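## Task

Take the cardboard box that sits on the desk and set it on the top of the bookcase. At the end the hatched zone in front of the door must be empty. The robot must not topple or finish leaning, or the task fails. The box must stay where it is on its own, not held there by the robot.

## Robot and tools

ROBOT. A Hello Robot Stretch 4, about 1.6 m tall, with a single arm. It has an omni-wheel base (rim within 0.23 m of the base origin), a lift that slides up a mast, a telescoping arm that reaches forward, a wrist with yaw, pitch and roll, and a two-finger gripper. Cameras: head_camera, head_left_camera, head_right_camera, wrist_camera. A loose object may occasionally be nudged by something outside the robot.

FRAMES. Base frame: origin on the floor under the base centre, x forward, y left, z up. hand_pose is reported in it and marks a point between the open fingertips; with all wrist joints at 0 its axes line up with the base frame. The printed value may be slightly wrong. The odometry frame is the base frame as it was when the scene began.

execute_actions(actions, cameras). actions is a list holding one action or nothing; an empty list only reports state and images. An action has "base", "joints" or both, plus optional "pace" and "contact_limits"; alternatively it is {"end_of_arm": "enable_torque"} alone. Motions in one action start together.
- base: one object with exactly one key, a relative move from where the base last reported itself. translate_m: metres straight ahead, forward positive, -2 to 2. strafe_m: metres sideways, left positive, -2 to 2. rotate_rad: radians on the spot, counter-clockwise (left) positive, -3.2 to 3.2.
- joints: one object for the single arm, keyed by joint name, each value an absolute target (not an offset). lift_m 0 to 1.2 m (height of the lift); arm_m 0 to 0.55 m (extension); wrist_yaw_rad -1.134 to 4.276 (0 points ahead, positive turns left, 3.14 is folded back, over 3.4 the arm may block it); wrist_pitch_rad -1.117 to 4.259 (0 level, 1.57 pointing down); wrist_roll_rad -1.117 to 4.259 (0 keeps fingers at equal height, positive rolls clockwise viewed from behind); gripper_m -0.038 to 0.141 m, the fingertip gap (negative means the tips squeeze each other). Done tolerances: lift and arm 0.004, yaw and roll 0.02, pitch 0.05, gripper 0.004. A joint target outside its range is clipped and reported; any other bad value or unknown key rejects the whole call.
- pace: "slow", "default", "fast" or "max"; base top speeds 0.1/0.3/0.4/0.6 m/s and 1/2/3/4 rad/s. With lift_m over 0.2, base speed is further reduced, to 0.3 m/s and 1 rad/s at full height.
- contact_limits: {"arm_m": value} from 0 (gentlest) to 0.75 (firmest), default 0.5; sets how much push stops the arm.
- cameras: list of camera names or "all"; omitted or null gives all, [] gives none.
One action runs at most 15 s. A joint or base left out of an action may still be driving toward an earlier target without the status showing it. To unfold the wrist at the start, send lift_m 0.4 with wrist_yaw_rad 0.

wait(seconds): 0 to 10 s of doing nothing new; returns the usual state and images.
zoom_image(camera, region): enlarges [x0, y0, x1, y1] pixels (origin top-left, at most 504 by 504) of that camera's latest full image.
read_manual(section): licence texts only; moves nothing.
finished_scene(scene): ends the current scene, given its number, once the last command has settled; cannot be undone and reports success. Answering without any tool call ends everything.

RESULTS. base_status and joint_status give how each commanded motion ended: "done" (for the base, wheels turned the full amount even if slipping), "off_target" (stopped short, may still push), "contact_stop_at_<key>" (hit something; that part goes slack, a loaded lift may sink, slack wheels may drift), "limit_stop_at_<name>" such as limit_stop_at_tilt (leaning over 6 degrees; lift, arm and wheels slack and ignore commands until it rights) or limit_stop_at_own_body (joint about to hit the robot, often with pitch below -0.2 and roll below -0.4 or above 4; move it away), "time_out" and "torque_fault" (a wrist or gripper motor overloaded and went limp; send enable_torque). After such stops the old target is dropped. If a stop is reported, the remaining calls in that reply are skipped. on_its_own lists things not commanded this call; "held at" is the held target. lidar_m: 12 distances in metres from the base origin, 30-degree sectors starting straight ahead and going counter-clockwise (4th left, 7th behind, 10th right); "-" is nothing seen or closer than 0.25 m; it sees from about 0.15 m up and misses glass, thin legs and much behind. wrist_depth_mm: 7 by 7 grid of depths, 100 to 2000 mm, top-left first, includes the robot's own body. base_odometry: wheel-count pose, heading -3.142 to 3.142, left positive. If turned_by_wheels and turned_by_imu differ by over about 0.1 rad the base slipped or hit something. base_tilt in degrees (forward and right positive, about 1.5 degree fixed bias). motor_effort: percent of maximum, positive toward larger joint values, peak in brackets; noisy with fixed offsets. Wheel efforts positive mean turning right. Odd rest effort suggests pushing or carrying.

GRIPPING. Command a gap smaller than the object; going lower squeezes harder and pulls it inward. Neither gripper_m nor "done" proves a hold; at commands of 0 or more a firm grip shows in gripper effort. Tips pressed on a surface can stick; lift to free them.

AVOID. Turning or driving with over 1 kg held and arm_m above 0.2, especially fast; strong pushes or pulls with a high gripper or firm contact limit; torque faults; dropping, slamming or hard hits; ending in the hatched zone, tilted, or with the object resting on the gripper. Less robot motion time is better.

Each tool is called after "Call:" as name(argument=value, ...) on one line, values as JSON.

## Session

Call:
execute_actions(actions=[])

Scene clock: 0.00 s.
base_odometry: x=+0.000 y=+0.000 heading=+0.000 (m, m, rad; odometry frame)
turned_by_wheels: +0.000 (rad since the last result)
turned_by_imu: +0.000 (rad since the last result)
base_tilt: forward=+0.0 right=+0.1 (deg)
lidar_m: 1.97 1.05 1.12 2.23 2.13 2.05 1.86 1.77 1.84 1.84 1.75 1.81
base_status: not commanded
joint_positions: lift_m=+0.268 arm_m=-0.001 wrist_yaw_rad=+3.042 wrist_pitch_rad=-0.005 wrist_roll_rad=-0.018 gripper_m=+0.057
joint_status: not commanded
motor_effort: lift_m=+21 arm_m=+0 wrist_yaw_rad=+0 wrist_pitch_rad=-5 wrist_roll_rad=-1 gripper_m=-2 wheel_0=-1 wheel_1=+0 wheel_2=+0 (%)
hand_pose: x=-0.1082 y=+0.1158 z=+0.4479 quat_wxyz=(+0.050, +0.002, -0.009, +0.999) (m; base frame)
wrist_depth_mm: - 142 - - - - 1921 / - 141 - - - - 1863 / - 130 219 - - - 1863 / 116 140 1983 - - - 1863 / 1576 1756 - - - - 1921 / 1537 1661 193 1808 216 1863 1708 / 1078 1042 1118 142 1098 1205 1336
pictures: head_camera, head_left_camera, head_right_camera, wrist_camera
Images, in order (width x height): head_camera 420x560, head_left_camera 420x672, head_right_camera 420x672, wrist_camera 616x392.

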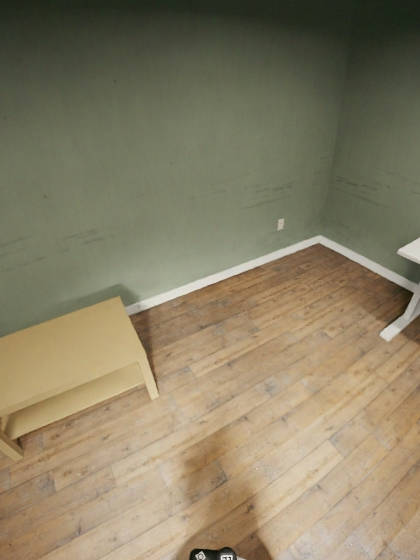

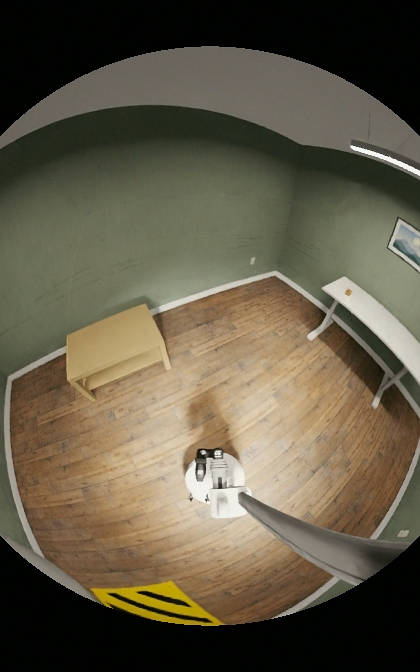

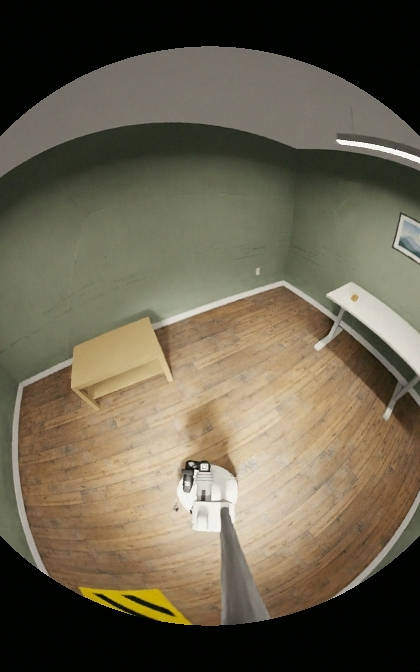

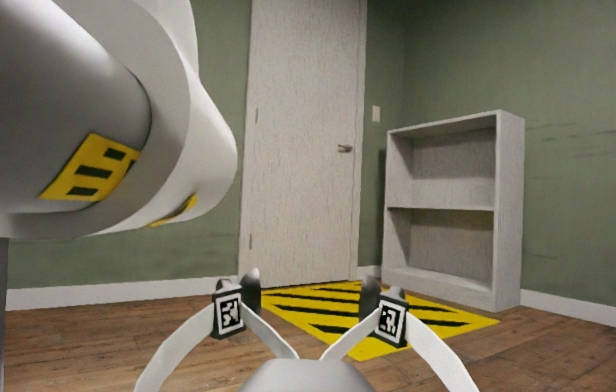

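Call:
execute_actions(actions=[{"base":{"rotate_rad":-1.1},"joints":{"lift_m":0.75,"wrist_yaw_rad":0,"gripper_m":0.14}}])

Scene clock: 5.43 s.
base_odometry: x=+0.000 y=+0.000 heading=-1.100 (m, m, rad; odometry frame)
turned_by_wheels: -1.100 (rad since the last result)
turned_by_imu: -1.115 (rad since the last result)
base_tilt: forward=+0.0 right=+0.2 (deg)
lidar_m: 1.75 1.81 2.02 1.05 1.10 2.24 2.15 2.04 1.89 1.77 1.83 1.84
base_status: done
joint_positions: lift_m=+0.750 arm_m=-0.001 wrist_yaw_rad=+0.000 wrist_pitch_rad=-0.005 wrist_roll_rad=-0.018 gripper_m=+0.140
joint_status: all done
motor_effort: lift_m=+24(24) arm_m=+0(0) wrist_yaw_rad=+1(4) wrist_pitch_rad=-6(5) wrist_roll_rad=+0(0) gripper_m=+0(2) wheel_0=+1(6) wheel_1=+3(8) wheel_2=+1(9) (%)
hand_pose: x=+0.4587 y=-0.0873 z=+0.9294 quat_wxyz=(+1.000, -0.009, -0.002, +0.000) (m; base frame)
wrist_depth_mm: - - - - - - - / - - - - - - - / - - - - - - - / - - - - - - - / - - - - - - - / - - - - - - - / - 1921 - 150 - - -
pictures: head_camera, head_left_camera, head_right_camera, wrist_camera
Images, in order (width x height): head_camera 420x560, head_left_camera 420x672, head_right_camera 420x672, wrist_camera 616x392.

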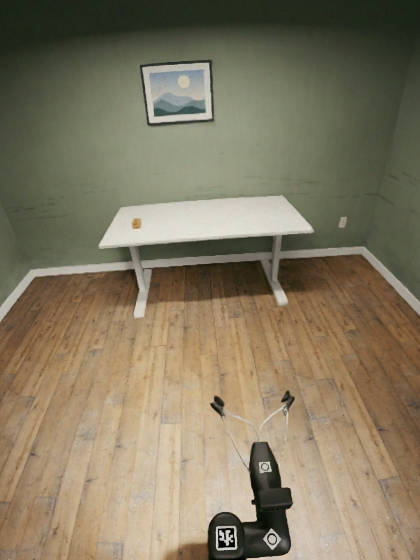

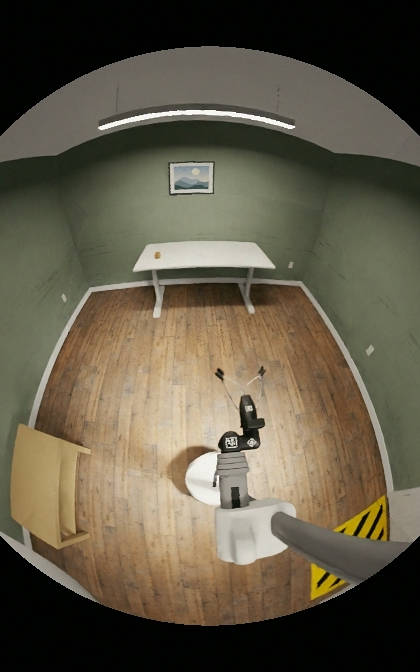

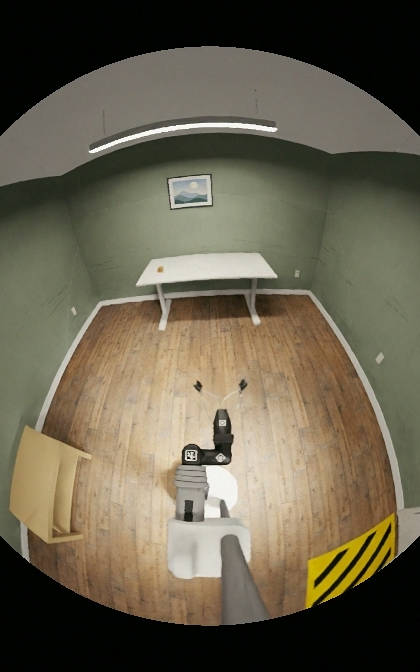

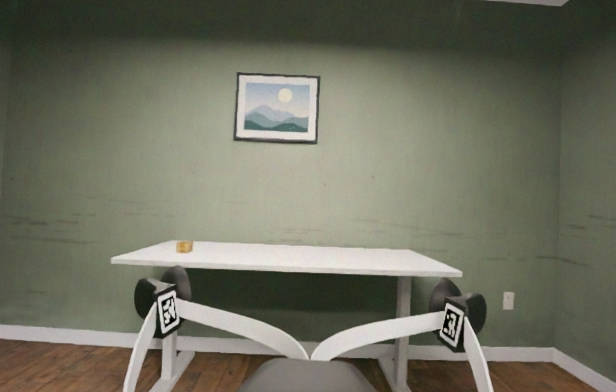

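Call:
execute_actions(actions=[{"base":{"rotate_rad":0.1}}], cameras=[])

Call:
execute_actions(actions=[{"base":{"strafe_m":0.38}}], cameras=[])

Call:
execute_actions(actions=[{"base":{"translate_m":1.2},"joints":{"wrist_pitch_rad":0.3},"pace":"fast"}], cameras=["head_camera","wrist_camera"])

Scene clock: 9.53 s.
base_odometry: x=+0.000 y=+0.000 heading=-1.000 (m, m, rad; odometry frame)
turned_by_wheels: +0.099 (rad since the last result)
turned_by_imu: +0.102 (rad since the last result)
base_tilt: forward=-0.1 right=+0.1 (deg)
lidar_m: 1.76 1.87 1.97 1.05 1.15 2.17 2.15 2.05 1.83 1.78 1.91 1.80
base_status: done
joint_positions: lift_m=+0.750 arm_m=-0.001 wrist_yaw_rad=+0.000 wrist_pitch_rad=-0.005 wrist_roll_rad=-0.018 gripper_m=+0.140
joint_status: not commanded
motor_effort: lift_m=+24(24) arm_m=-1(0) wrist_yaw_rad=+1(1) wrist_pitch_rad=-5(5) wrist_roll_rad=+0(0) gripper_m=+1(0) wheel_0=-2(5) wheel_1=-3(6) wheel_2=-1(7) (%)
hand_pose: x=+0.4586 y=-0.0874 z=+0.9294 quat_wxyz=(+1.000, -0.009, -0.002, +0.000) (m; base frame)
wrist_depth_mm: - - - - - - - / - - - - - - - / - - - - - - - / - - - - - - - / - - - - - - - / - - 1983 - - - - / - - - 150 - - -
pictures: none
No camera images: the call's "cameras" was empty. Leave "cameras" out to get every camera's image.

Scene clock: 12.13 s.
base_odometry: x=+0.320 y=+0.205 heading=-1.000 (m, m, rad; odometry frame)
turned_by_wheels: +0.000 (rad since the last result)
turned_by_imu: +0.001 (rad since the last result)
base_tilt: forward=+0.0 right=+0.1 (deg)
lidar_m: 1.76 2.09 0.69 0.68 0.74 2.14 2.12 2.19 2.23 2.14 2.30 1.82
base_status: done
joint_positions: lift_m=+0.750 arm_m=-0.001 wrist_yaw_rad=+0.000 wrist_pitch_rad=-0.005 wrist_roll_rad=-0.018 gripper_m=+0.140
joint_status: not commanded
motor_effort: lift_m=+24(24) arm_m=-1(0) wrist_yaw_rad=+0(1) wrist_pitch_rad=-5(6) wrist_roll_rad=+0(0) gripper_m=+0(1) wheel_0=-1(11) wheel_1=+1(12) wheel_2=+0(0) (%)
hand_pose: x=+0.4586 y=-0.0874 z=+0.9294 quat_wxyz=(+1.000, -0.009, -0.002, +0.000) (m; base frame)
wrist_depth_mm: 1983 - - - - - - / 1983 - - - - - - / - - - - - - - / - - - - - - - / - - - - - - - / - - - - - 1808 - / 1983 - - 150 - 1863 -
pictures: none
No camera images: the call's "cameras" was empty. Leave "cameras" out to get every camera's image.

Scene clock: 16.53 s.
base_odometry: x=+0.968 y=-0.804 heading=-0.999 (m, m, rad; odometry frame)
turned_by_wheels: +0.001 (rad since the last result)
turned_by_imu: -0.005 (rad since the last result)
base_tilt: forward=+0.0 right=+0.1 (deg)
lidar_m: 0.57 0.60 1.50 1.47 1.33 1.16 3.35 3.01 2.30 2.24 0.81 0.60
base_status: done
joint_positions: lift_m=+0.750 arm_m=-0.001 wrist_yaw_rad=+0.000 wrist_pitch_rad=+0.302 wrist_roll_rad=-0.018 gripper_m=+0.140
joint_status: all done
motor_effort: lift_m=+24(24) arm_m=-1(1) wrist_yaw_rad=+1(1) wrist_pitch_rad=-3(4) wrist_roll_rad=-1(1) gripper_m=+0(1) wheel_0=+2(8) wheel_1=+2(10) wheel_2=+3(14) (%)
hand_pose: x=+0.4456 y=-0.0874 z=+0.8422 quat_wxyz=(+0.989, -0.009, +0.150, +0.001) (m; base frame)
wrist_depth_mm: 1138 1138 1098 1078 1042 1042 1025 / 1205 1160 1138 1118 1098 1060 1042 / 1229 1229 1182 1160 1138 1098 1118 / 1336 1281 854 866 904 931 976 / 1397 549 554 569 585 597 603 / 1397 424 418 421 427 392 436 / 1255 1281 1255 150 1281 1255 1255
pictures: head_camera, wrist_camera
Images, in order (width x height): head_camera 420x560, wrist_camera 616x392.

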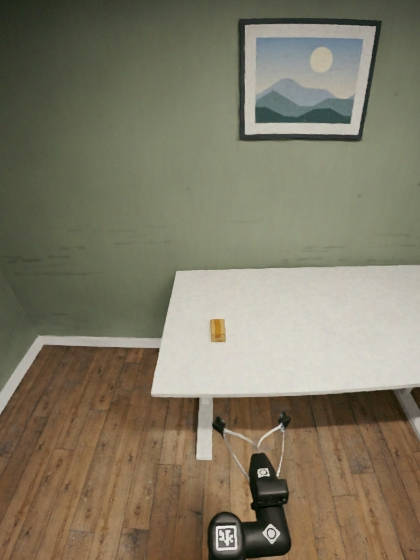

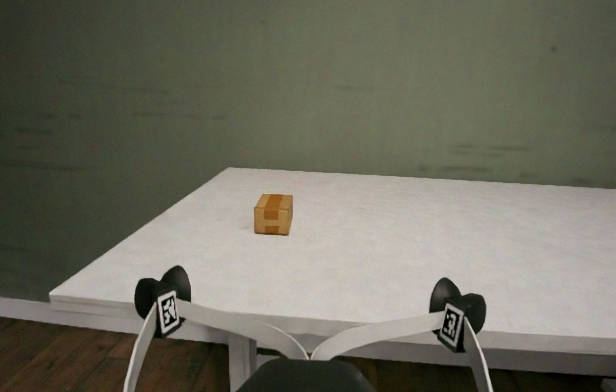

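Call:
execute_actions(actions=[{"base":{"strafe_m":0.065},"joints":{"lift_m":0.67,"arm_m":0.3}}], cameras=["head_camera","wrist_camera"])

Scene clock: 21.97 s.
base_odometry: x=+1.023 y=-0.769 heading=-0.999 (m, m, rad; odometry frame)
turned_by_wheels: +0.000 (rad since the last result)
turned_by_imu: +0.001 (rad since the last result)
base_tilt: forward=-0.1 right=+0.1 (deg)
lidar_m: 0.57 1.48 1.43 1.40 1.30 1.11 3.35 3.07 2.36 2.30 0.81 0.61
base_status: done
joint_positions: lift_m=+0.670 arm_m=+0.299 wrist_yaw_rad=+0.000 wrist_pitch_rad=+0.302 wrist_roll_rad=-0.018 gripper_m=+0.140
joint_status: all done
motor_effort: lift_m=+18(18) arm_m=+7(7) wrist_yaw_rad=+1(1) wrist_pitch_rad=-4(4) wrist_roll_rad=+0(1) gripper_m=+0(1) wheel_0=-3(10) wheel_1=+2(9) wheel_2=+0(2) (%)
hand_pose: x=+0.7452 y=-0.0874 z=+0.7626 quat_wxyz=(+0.989, -0.009, +0.151, +0.001) (m; base frame)
wrist_depth_mm: 878 842 809 809 778 768 759 / 891 878 866 831 820 798 778 / 931 917 878 866 854 831 809 / 991 946 564 574 597 621 647 / 1025 362 370 307 384 397 402 / 263 243 249 279 283 259 291 / 215 214 220 150 224 217 237
pictures: head_camera, wrist_camera
Images, in order (width x height): head_camera 420x560, wrist_camera 616x392.

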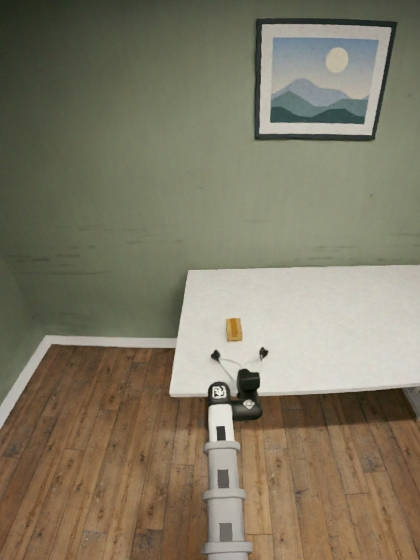

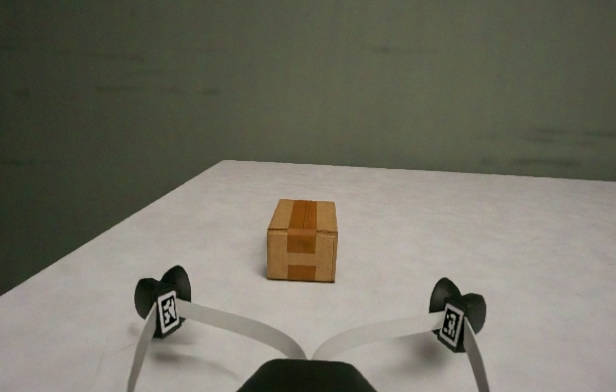

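Call:
execute_actions(actions=[{"joints":{"lift_m":0.66,"arm_m":0.41}}], cameras=["wrist_camera"])

Call:
execute_actions(actions=[{"joints":{"gripper_m":0.02}}], cameras=["wrist_camera"])

Call:
execute_actions(actions=[{"joints":{"lift_m":0.75}}], cameras=["wrist_camera"])

Call:
execute_actions(actions=[{"base":{"rotate_rad":-2.7},"joints":{"lift_m":1.15,"arm_m":0}}])

Scene clock: 26.27 s.
base_odometry: x=+1.023 y=-0.769 heading=-0.999 (m, m, rad; odometry frame)
turned_by_wheels: +0.000 (rad since the last result)
turned_by_imu: +0.001 (rad since the last result)
base_tilt: forward=-0.1 right=+0.1 (deg)
lidar_m: 0.58 1.48 1.44 1.39 1.32 1.15 3.35 3.07 2.35 2.29 0.81 0.59
base_status: not commanded
joint_positions: lift_m=+0.660 arm_m=+0.409 wrist_yaw_rad=+0.000 wrist_pitch_rad=+0.302 wrist_roll_rad=-0.018 gripper_m=+0.140
joint_status: all done
motor_effort: lift_m=+17(21) arm_m=+7(8) wrist_yaw_rad=+1(1) wrist_pitch_rad=-4(4) wrist_roll_rad=+0(0) gripper_m=+0(1) wheel_0=-3(3) wheel_1=+2(2) wheel_2=+1(0) (%)
hand_pose: x=+0.8552 y=-0.0874 z=+0.7526 quat_wxyz=(+0.989, -0.009, +0.151, +0.001) (m; base frame)
wrist_depth_mm: 750 741 723 715 683 676 661 / 768 768 741 723 715 691 683 / 831 788 778 768 750 732 715 / 866 820 525 544 559 585 603 / 904 340 345 238 362 370 375 / 246 229 200 197 265 244 271 / 201 200 204 150 211 203 222
pictures: wrist_camera
Images, in order (width x height): wrist_camera 616x392.

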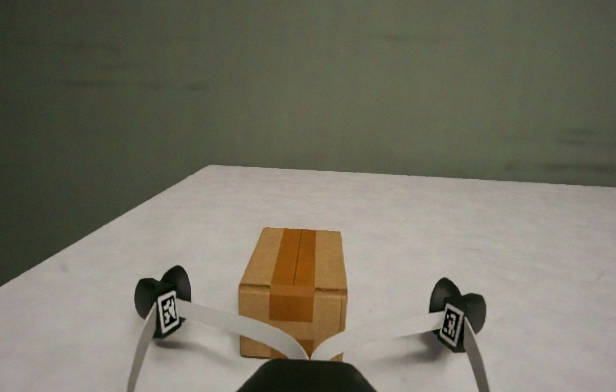

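Scene clock: 28.43 s.
base_odometry: x=+1.023 y=-0.769 heading=-0.999 (m, m, rad; odometry frame)
turned_by_wheels: +0.000 (rad since the last result)
turned_by_imu: +0.000 (rad since the last result)
base_tilt: forward=-0.1 right=+0.1 (deg)
lidar_m: 0.58 1.49 1.44 1.39 1.30 1.14 3.34 3.06 2.37 2.30 0.83 0.60
base_status: not commanded
joint_positions: lift_m=+0.660 arm_m=+0.409 wrist_yaw_rad=+0.000 wrist_pitch_rad=+0.303 wrist_roll_rad=-0.018 gripper_m=+0.020
joint_status: all done
motor_effort: lift_m=+18(18) arm_m=+6(7) wrist_yaw_rad=+1(1) wrist_pitch_rad=-6(8) wrist_roll_rad=+0(0) gripper_m=-18(17) wheel_0=-3(3) wheel_1=+2(2) wheel_2=+0(0) (%)
hand_pose: x=+0.8551 y=-0.0874 z=+0.7523 quat_wxyz=(+0.988, -0.009, +0.151, +0.001) (m; base frame)
wrist_depth_mm: 759 723 723 699 676 676 661 / 768 759 741 723 715 699 683 / 820 798 778 759 750 732 715 / 866 820 521 539 559 574 597 / 891 336 343 229 362 364 370 / 246 251 187 187 191 267 270 / 200 191 196 190 200 201 220
pictures: wrist_camera
Images, in order (width x height): wrist_camera 616x392.

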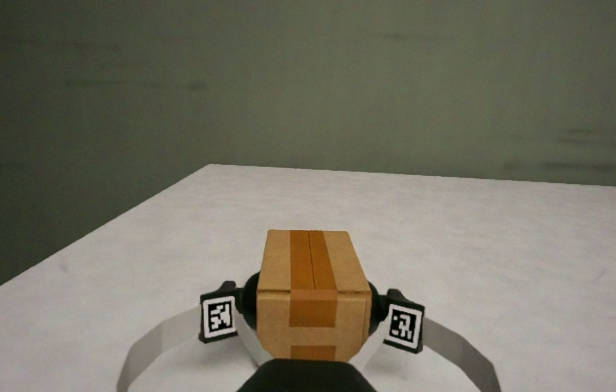

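Scene clock: 29.80 s.
base_odometry: x=+1.023 y=-0.769 heading=-0.999 (m, m, rad; odometry frame)
turned_by_wheels: +0.000 (rad since the last result)
turned_by_imu: +0.000 (rad since the last result)
base_tilt: forward=-0.1 right=+0.1 (deg)
lidar_m: 0.58 1.48 1.45 1.39 1.34 1.13 3.33 3.09 2.35 2.30 0.81 0.62
base_status: not commanded
joint_positions: lift_m=+0.750 arm_m=+0.409 wrist_yaw_rad=+0.000 wrist_pitch_rad=+0.303 wrist_roll_rad=-0.018 gripper_m=+0.020
joint_status: all done
motor_effort: lift_m=+24(21) arm_m=+6(7) wrist_yaw_rad=+0(0) wrist_pitch_rad=-7(7) wrist_roll_rad=+0(0) gripper_m=-18(17) wheel_0=-3(3) wheel_1=+2(2) wheel_2=+0(0) (%)
hand_pose: x=+0.8551 y=-0.0874 z=+0.8417 quat_wxyz=(+0.988, -0.009, +0.151, +0.001) (m; base frame)
wrist_depth_mm: 750 741 707 707 691 676 661 / 778 778 750 732 715 699 683 / 820 809 788 759 750 732 715 / 866 842 820 788 768 759 741 / 917 878 549 229 569 585 597 / 960 402 187 187 191 424 430 / 334 306 314 191 319 320 343
pictures: wrist_camera
Images, in order (width x height): wrist_camera 616x392.

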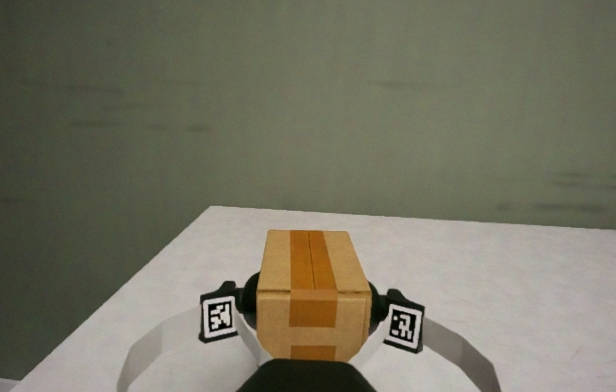

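Scene clock: 32.43 s.
base_odometry: x=+1.023 y=-0.769 heading=+2.584 (m, m, rad; odometry frame)
turned_by_wheels: -2.699 (rad since the last result)
turned_by_imu: -2.740 (rad since the last result)
base_tilt: forward=+0.0 right=+0.1 (deg)
lidar_m: 3.32 2.42 2.31 0.90 0.61 0.59 0.61 1.46 1.39 1.42 1.11 3.25
base_status: done
joint_positions: lift_m=+1.150 arm_m=+0.001 wrist_yaw_rad=+0.000 wrist_pitch_rad=+0.304 wrist_roll_rad=-0.018 gripper_m=+0.020
joint_status: all done
motor_effort: lift_m=+24(21) arm_m=-6(12) wrist_yaw_rad=+2(2) wrist_pitch_rad=-9(9) wrist_roll_rad=+0(0) gripper_m=-18(17) wheel_0=+2(8) wheel_1=+4(10) wheel_2=+3(9) (%)
hand_pose: x=+0.4473 y=-0.0875 z=+1.2417 quat_wxyz=(+0.988, -0.009, +0.151, +0.001) (m; base frame)
wrist_depth_mm: 1863 - - - - - - / 1921 - - - - - - / - - - - - - - / - - - - - - - / - - - 229 - - - / - - 187 187 191 - - / 1863 1708 1756 191 1808 1808 1983
pictures: head_camera, head_left_camera, head_right_camera, wrist_camera
Images, in order (width x height): head_camera 420x560, head_left_camera 420x672, head_right_camera 420x672, wrist_camera 616x392.

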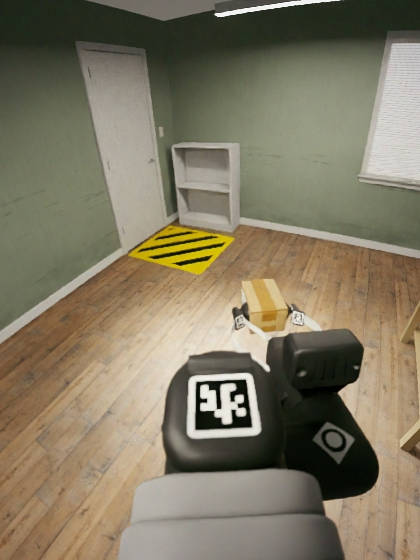

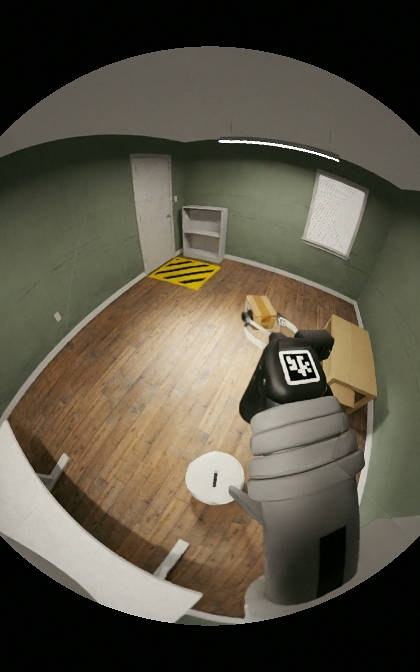

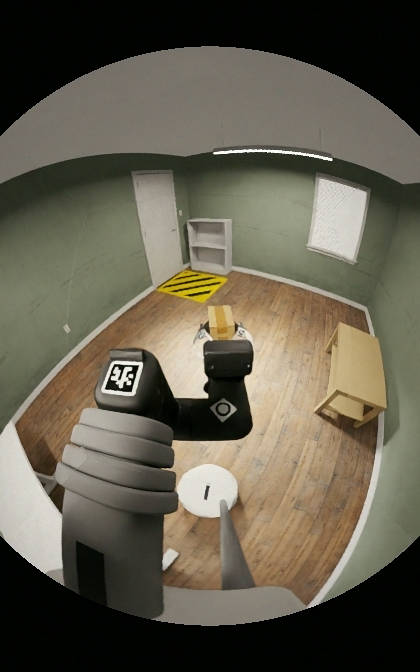

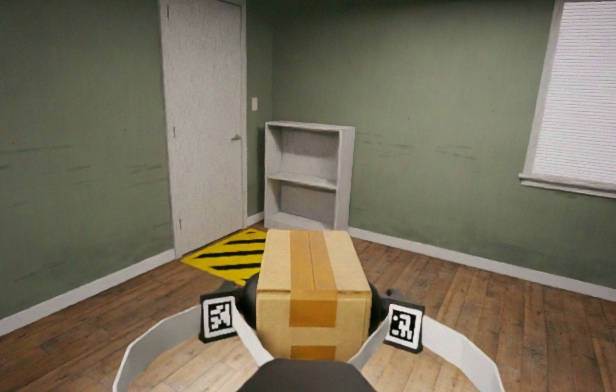

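Call:
execute_actions(actions=[{"base":{"translate_m":2},"joints":{"lift_m":1.2}}], cameras=["wrist_camera"])

Call:
execute_actions(actions=[{"base":{"translate_m":0.6}}], cameras=["wrist_camera","head_camera"])

Scene clock: 42.47 s.
base_odometry: x=-0.675 y=+0.288 heading=+2.585 (m, m, rad; odometry frame)
turned_by_wheels: +0.000 (rad since the last result)
turned_by_imu: -0.009 (rad since the last result)
base_tilt: forward=-0.1 right=+0.1 (deg)
lidar_m: 1.33 1.38 1.34 1.39 1.90 2.36 2.85 1.61 1.51 2.27 1.65 1.55
base_status: done
joint_positions: lift_m=+1.199 arm_m=+0.001 wrist_yaw_rad=+0.000 wrist_pitch_rad=+0.304 wrist_roll_rad=-0.018 gripper_m=+0.020
joint_status: all done
joint sent to its limit — the command would take lift_m past its upper limit, so that joint was sent only as far as its limit.
motor_effort: lift_m=+24(24) arm_m=-6(6) wrist_yaw_rad=+1(1) wrist_pitch_rad=-8(8) wrist_roll_rad=+0(0) gripper_m=-18(18) wheel_0=+1(7) wheel_1=+3(9) wheel_2=-2(11) (%)
hand_pose: x=+0.4473 y=-0.0874 z=+1.2905 quat_wxyz=(+0.988, -0.009, +0.151, +0.001) (m; base frame)
wrist_depth_mm: 1098 1397 1618 1430 1255 1118 1025 / 1138 1397 1661 1464 1308 1138 1042 / 1160 1397 1756 1537 1366 1182 1060 / 1160 1464 1576 1499 1366 1229 1098 / 1182 1537 1708 230 1430 1255 1160 / 1255 1537 187 187 191 1308 1182 / 1255 1464 1708 191 1464 1281 1205
pictures: wrist_camera
Images, in order (width x height): wrist_camera 616x392.

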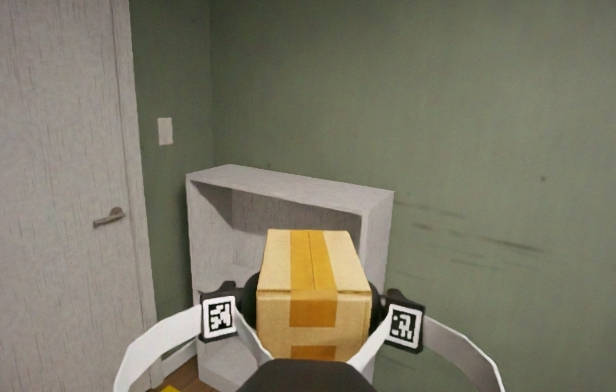

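Scene clock: 45.93 s.
base_odometry: x=-1.184 y=+0.605 heading=+2.585 (m, m, rad; odometry frame)
turned_by_wheels: +0.000 (rad since the last result)
turned_by_imu: -0.002 (rad since the last result)
base_tilt: forward=+0.0 right=+0.2 (deg)
lidar_m: 0.75 0.99 1.03 1.06 1.50 2.89 3.78 1.88 1.85 1.52 1.09 0.74
base_status: done
joint_positions: lift_m=+1.199 arm_m=+0.001 wrist_yaw_rad=+0.000 wrist_pitch_rad=+0.304 wrist_roll_rad=-0.018 gripper_m=+0.020
joint_status: not commanded
motor_effort: lift_m=+24(24) arm_m=-6(6) wrist_yaw_rad=+0(0) wrist_pitch_rad=-8(8) wrist_roll_rad=+0(0) gripper_m=-18(17) wheel_0=+2(6) wheel_1=+3(6) wheel_2=-1(11) (%)
hand_pose: x=+0.4473 y=-0.0874 z=+1.2905 quat_wxyz=(+0.988, -0.009, +0.151, +0.001) (m; base frame)
wrist_depth_mm: 866 1060 991 866 750 676 621 / 904 1098 1025 891 778 699 634 / 917 1118 1078 917 809 723 661 / 946 1118 1078 960 842 759 668 / 960 946 809 230 831 759 691 / 991 1060 187 187 191 788 715 / 991 1060 1098 191 597 788 732
pictures: head_camera, wrist_camera
Images, in order (width x height): head_camera 420x560, wrist_camera 616x392.

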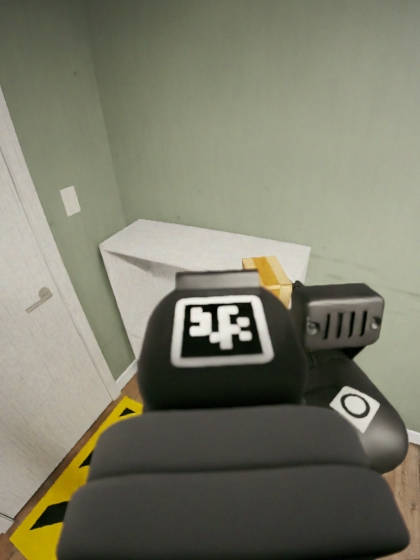

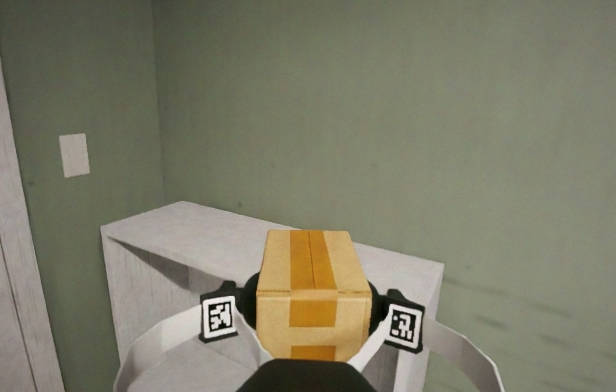

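Call:
execute_actions(actions=[{"base":{"translate_m":0.15},"joints":{"lift_m":1.09,"arm_m":0.39}}], cameras=["wrist_camera","head_camera"])

Scene clock: 50.43 s.
base_odometry: x=-1.311 y=+0.684 heading=+2.585 (m, m, rad; odometry frame)
turned_by_wheels: +0.001 (rad since the last result)
turned_by_imu: +0.001 (rad since the last result)
base_tilt: forward=+0.0 right=+0.1 (deg)
lidar_m: 0.63 0.82 0.96 1.00 1.39 3.03 3.94 1.95 1.94 1.34 0.94 0.58
base_status: done
joint_positions: lift_m=+1.090 arm_m=+0.389 wrist_yaw_rad=+0.000 wrist_pitch_rad=+0.304 wrist_roll_rad=-0.018 gripper_m=+0.020
joint_status: all done
motor_effort: lift_m=+18(22) arm_m=+6(12) wrist_yaw_rad=+0(1) wrist_pitch_rad=-9(9) wrist_roll_rad=+0(0) gripper_m=-17(19) wheel_0=+3(9) wheel_1=+4(7) wheel_2=+1(11) (%)
hand_pose: x=+0.8351 y=-0.0874 z=+1.1822 quat_wxyz=(+0.988, -0.009, +0.151, +0.001) (m; base frame)
wrist_depth_mm: 585 477 404 351 310 277 255 / 627 504 427 364 320 286 263 / 647 535 445 379 332 296 270 / 676 569 466 399 345 304 279 / 521 549 488 230 355 315 287 / 394 399 187 187 191 325 296 / 320 304 312 190 319 317 303
pictures: head_camera, wrist_camera
Images, in order (width x height): head_camera 420x560, wrist_camera 616x392.

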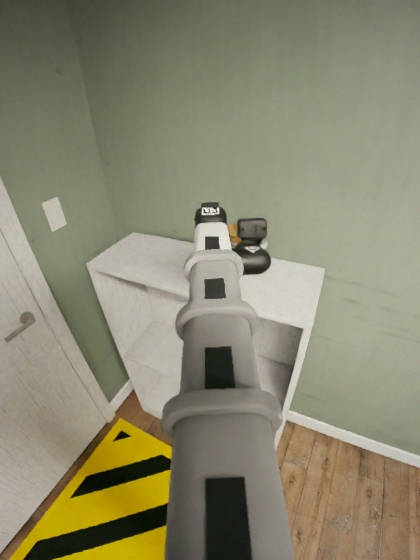

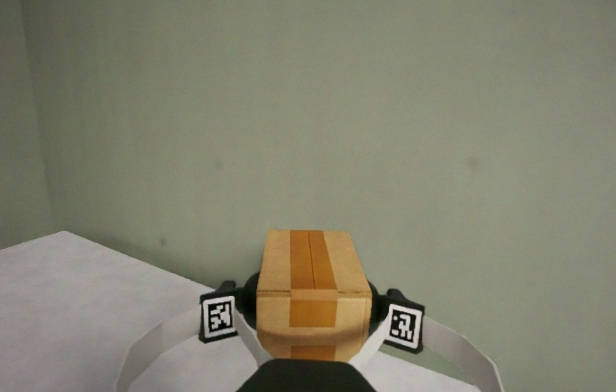

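Matches 0.09 above.

Call:
execute_actions(actions=[{"joints":{"lift_m":1.004,"arm_m":0.37}}], cameras=[])

Call:
execute_actions(actions=[{"joints":{"gripper_m":0.11}}], cameras=[])

Call:
execute_actions(actions=[{"base":{"translate_m":-1.1},"joints":{"arm_m":0}}])

Scene clock: 54.00 s.
base_odometry: x=-1.311 y=+0.684 heading=+2.585 (m, m, rad; odometry frame)
turned_by_wheels: +0.000 (rad since the last result)
turned_by_imu: +0.001 (rad since the last result)
base_tilt: forward=+0.0 right=+0.1 (deg)
lidar_m: 0.60 0.82 0.95 1.00 1.38 3.02 3.90 1.98 1.94 1.36 0.96 0.59
base_status: not commanded
joint_positions: lift_m=+1.004 arm_m=+0.371 wrist_yaw_rad=+0.000 wrist_pitch_rad=+0.304 wrist_roll_rad=-0.018 gripper_m=+0.020
joint_status: all done
motor_effort: lift_m=+18(19) arm_m=-6(8) wrist_yaw_rad=+1(1) wrist_pitch_rad=-8(9) wrist_roll_rad=+0(1) gripper_m=-18(17) wheel_0=+3(3) wheel_1=+5(4) wheel_2=+1(0) (%)
hand_pose: x=+0.8173 y=-0.0874 z=+1.0962 quat_wxyz=(+0.988, -0.009, +0.151, +0.001) (m; base frame)
wrist_depth_mm: 609 496 424 368 325 290 267 / 640 530 442 382 338 297 273 / 668 559 466 399 349 309 283 / 500 535 477 413 359 319 291 / 336 343 353 229 364 330 300 / 252 258 187 187 191 276 287 / 205 197 201 190 206 207 227
pictures: none
No camera images: the call's "cameras" was empty. Leave "cameras" out to get every camera's image.

Scene clock: 55.73 s.
base_odometry: x=-1.311 y=+0.684 heading=+2.585 (m, m, rad; odometry frame)
turned_by_wheels: +0.000 (rad since the last result)
turned_by_imu: +0.000 (rad since the last result)
base_tilt: forward=+0.0 right=+0.2 (deg)
lidar_m: 0.61 0.84 0.96 1.00 1.37 3.02 3.94 1.98 1.94 1.35 0.95 0.59
base_status: not commanded
joint_positions: lift_m=+1.004 arm_m=+0.371 wrist_yaw_rad=+0.000 wrist_pitch_rad=+0.303 wrist_roll_rad=-0.018 gripper_m=+0.110
joint_status: all done
motor_effort: lift_m=+18(18) arm_m=-6(6) wrist_yaw_rad=+1(1) wrist_pitch_rad=-6(8) wrist_roll_rad=+1(0) gripper_m=+0(20) wheel_0=+3(3) wheel_1=+5(4) wheel_2=+0(0) (%)
hand_pose: x=+0.8174 y=-0.0874 z=+1.0964 quat_wxyz=(+0.989, -0.009, +0.151, +0.001) (m; base frame)
wrist_depth_mm: 615 496 427 370 324 291 267 / 634 530 445 379 334 300 273 / 661 559 462 399 347 307 282 / 504 535 480 415 359 319 293 / 338 345 353 247 366 330 301 / 254 256 196 200 202 277 289 / 206 205 209 145 215 213 227
pictures: none
No camera images: the call's "cameras" was empty. Leave "cameras" out to get every camera's image.

Scene clock: 60.90 s.
base_odometry: x=-0.377 y=+0.103 heading=+2.585 (m, m, rad; odometry frame)
turned_by_wheels: +0.000 (rad since the last result)
turned_by_imu: +0.006 (rad since the last result)
base_tilt: forward=+0.0 right=+0.2 (deg)
lidar_m: 1.67 1.58 1.50 1.56 2.12 2.04 2.12 1.39 1.32 1.39 1.97 1.86
base_status: done
joint_positions: lift_m=+1.004 arm_m=+0.001 wrist_yaw_rad=+0.000 wrist_pitch_rad=+0.303 wrist_roll_rad=-0.018 gripper_m=+0.110
joint_status: all done
motor_effort: lift_m=+19(19) arm_m=-6(12) wrist_yaw_rad=+2(1) wrist_pitch_rad=-5(7) wrist_roll_rad=+1(0) gripper_m=+0(0) wheel_0=-1(7) wheel_1=-3(10) wheel_2=-2(11) (%)
hand_pose: x=+0.4474 y=-0.0874 z=+1.0964 quat_wxyz=(+0.989, -0.009, +0.151, +0.001) (m; base frame)
wrist_depth_mm: 1255 1499 1863 1756 1576 1366 1255 / 1281 1537 1983 1808 1576 1397 1308 / 1281 1576 1983 1863 1576 1464 1281 / 1308 1618 1983 1921 1661 1537 1366 / 1366 1708 - 1921 1756 1576 1397 / 1397 1661 198 1921 216 1618 1430 / 1397 1618 1661 145 1661 1618 1499
pictures: head_camera, head_left_camera, head_right_camera, wrist_camera
Images, in order (width x height): head_camera 420x560, head_left_camera 420x672, head_right_camera 420x672, wrist_camera 616x392.

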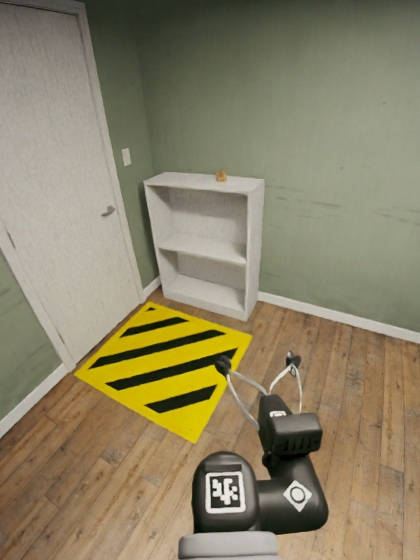

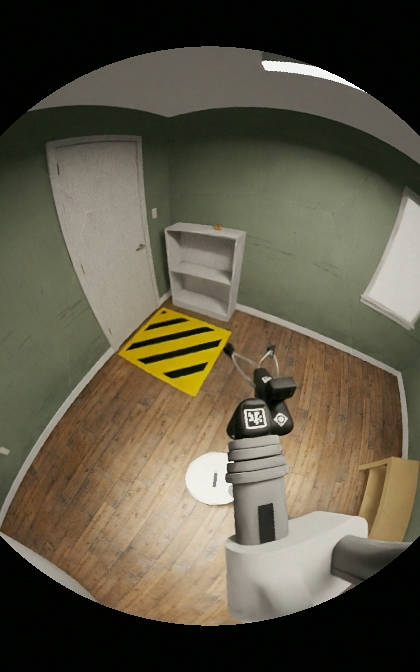

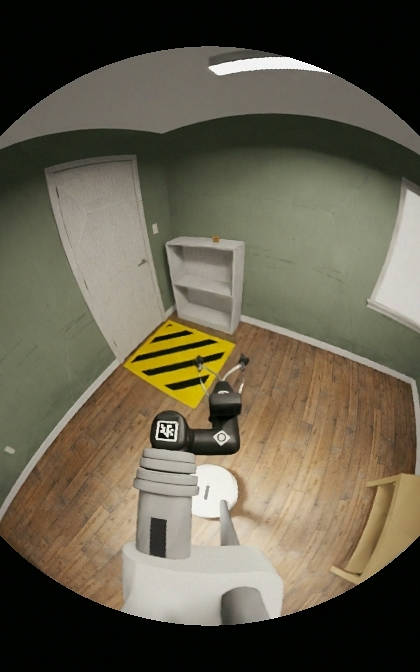

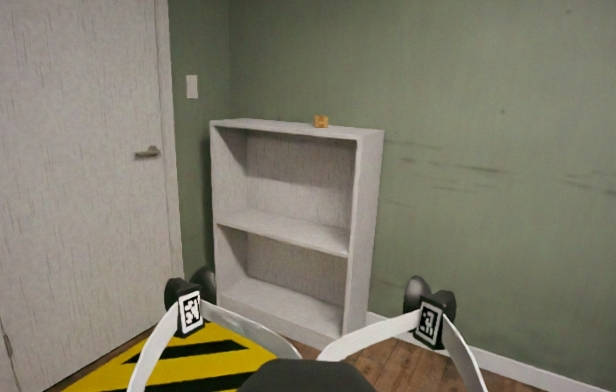

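Call:
finished_scene(scene=1)

The scene is finished: the task was done.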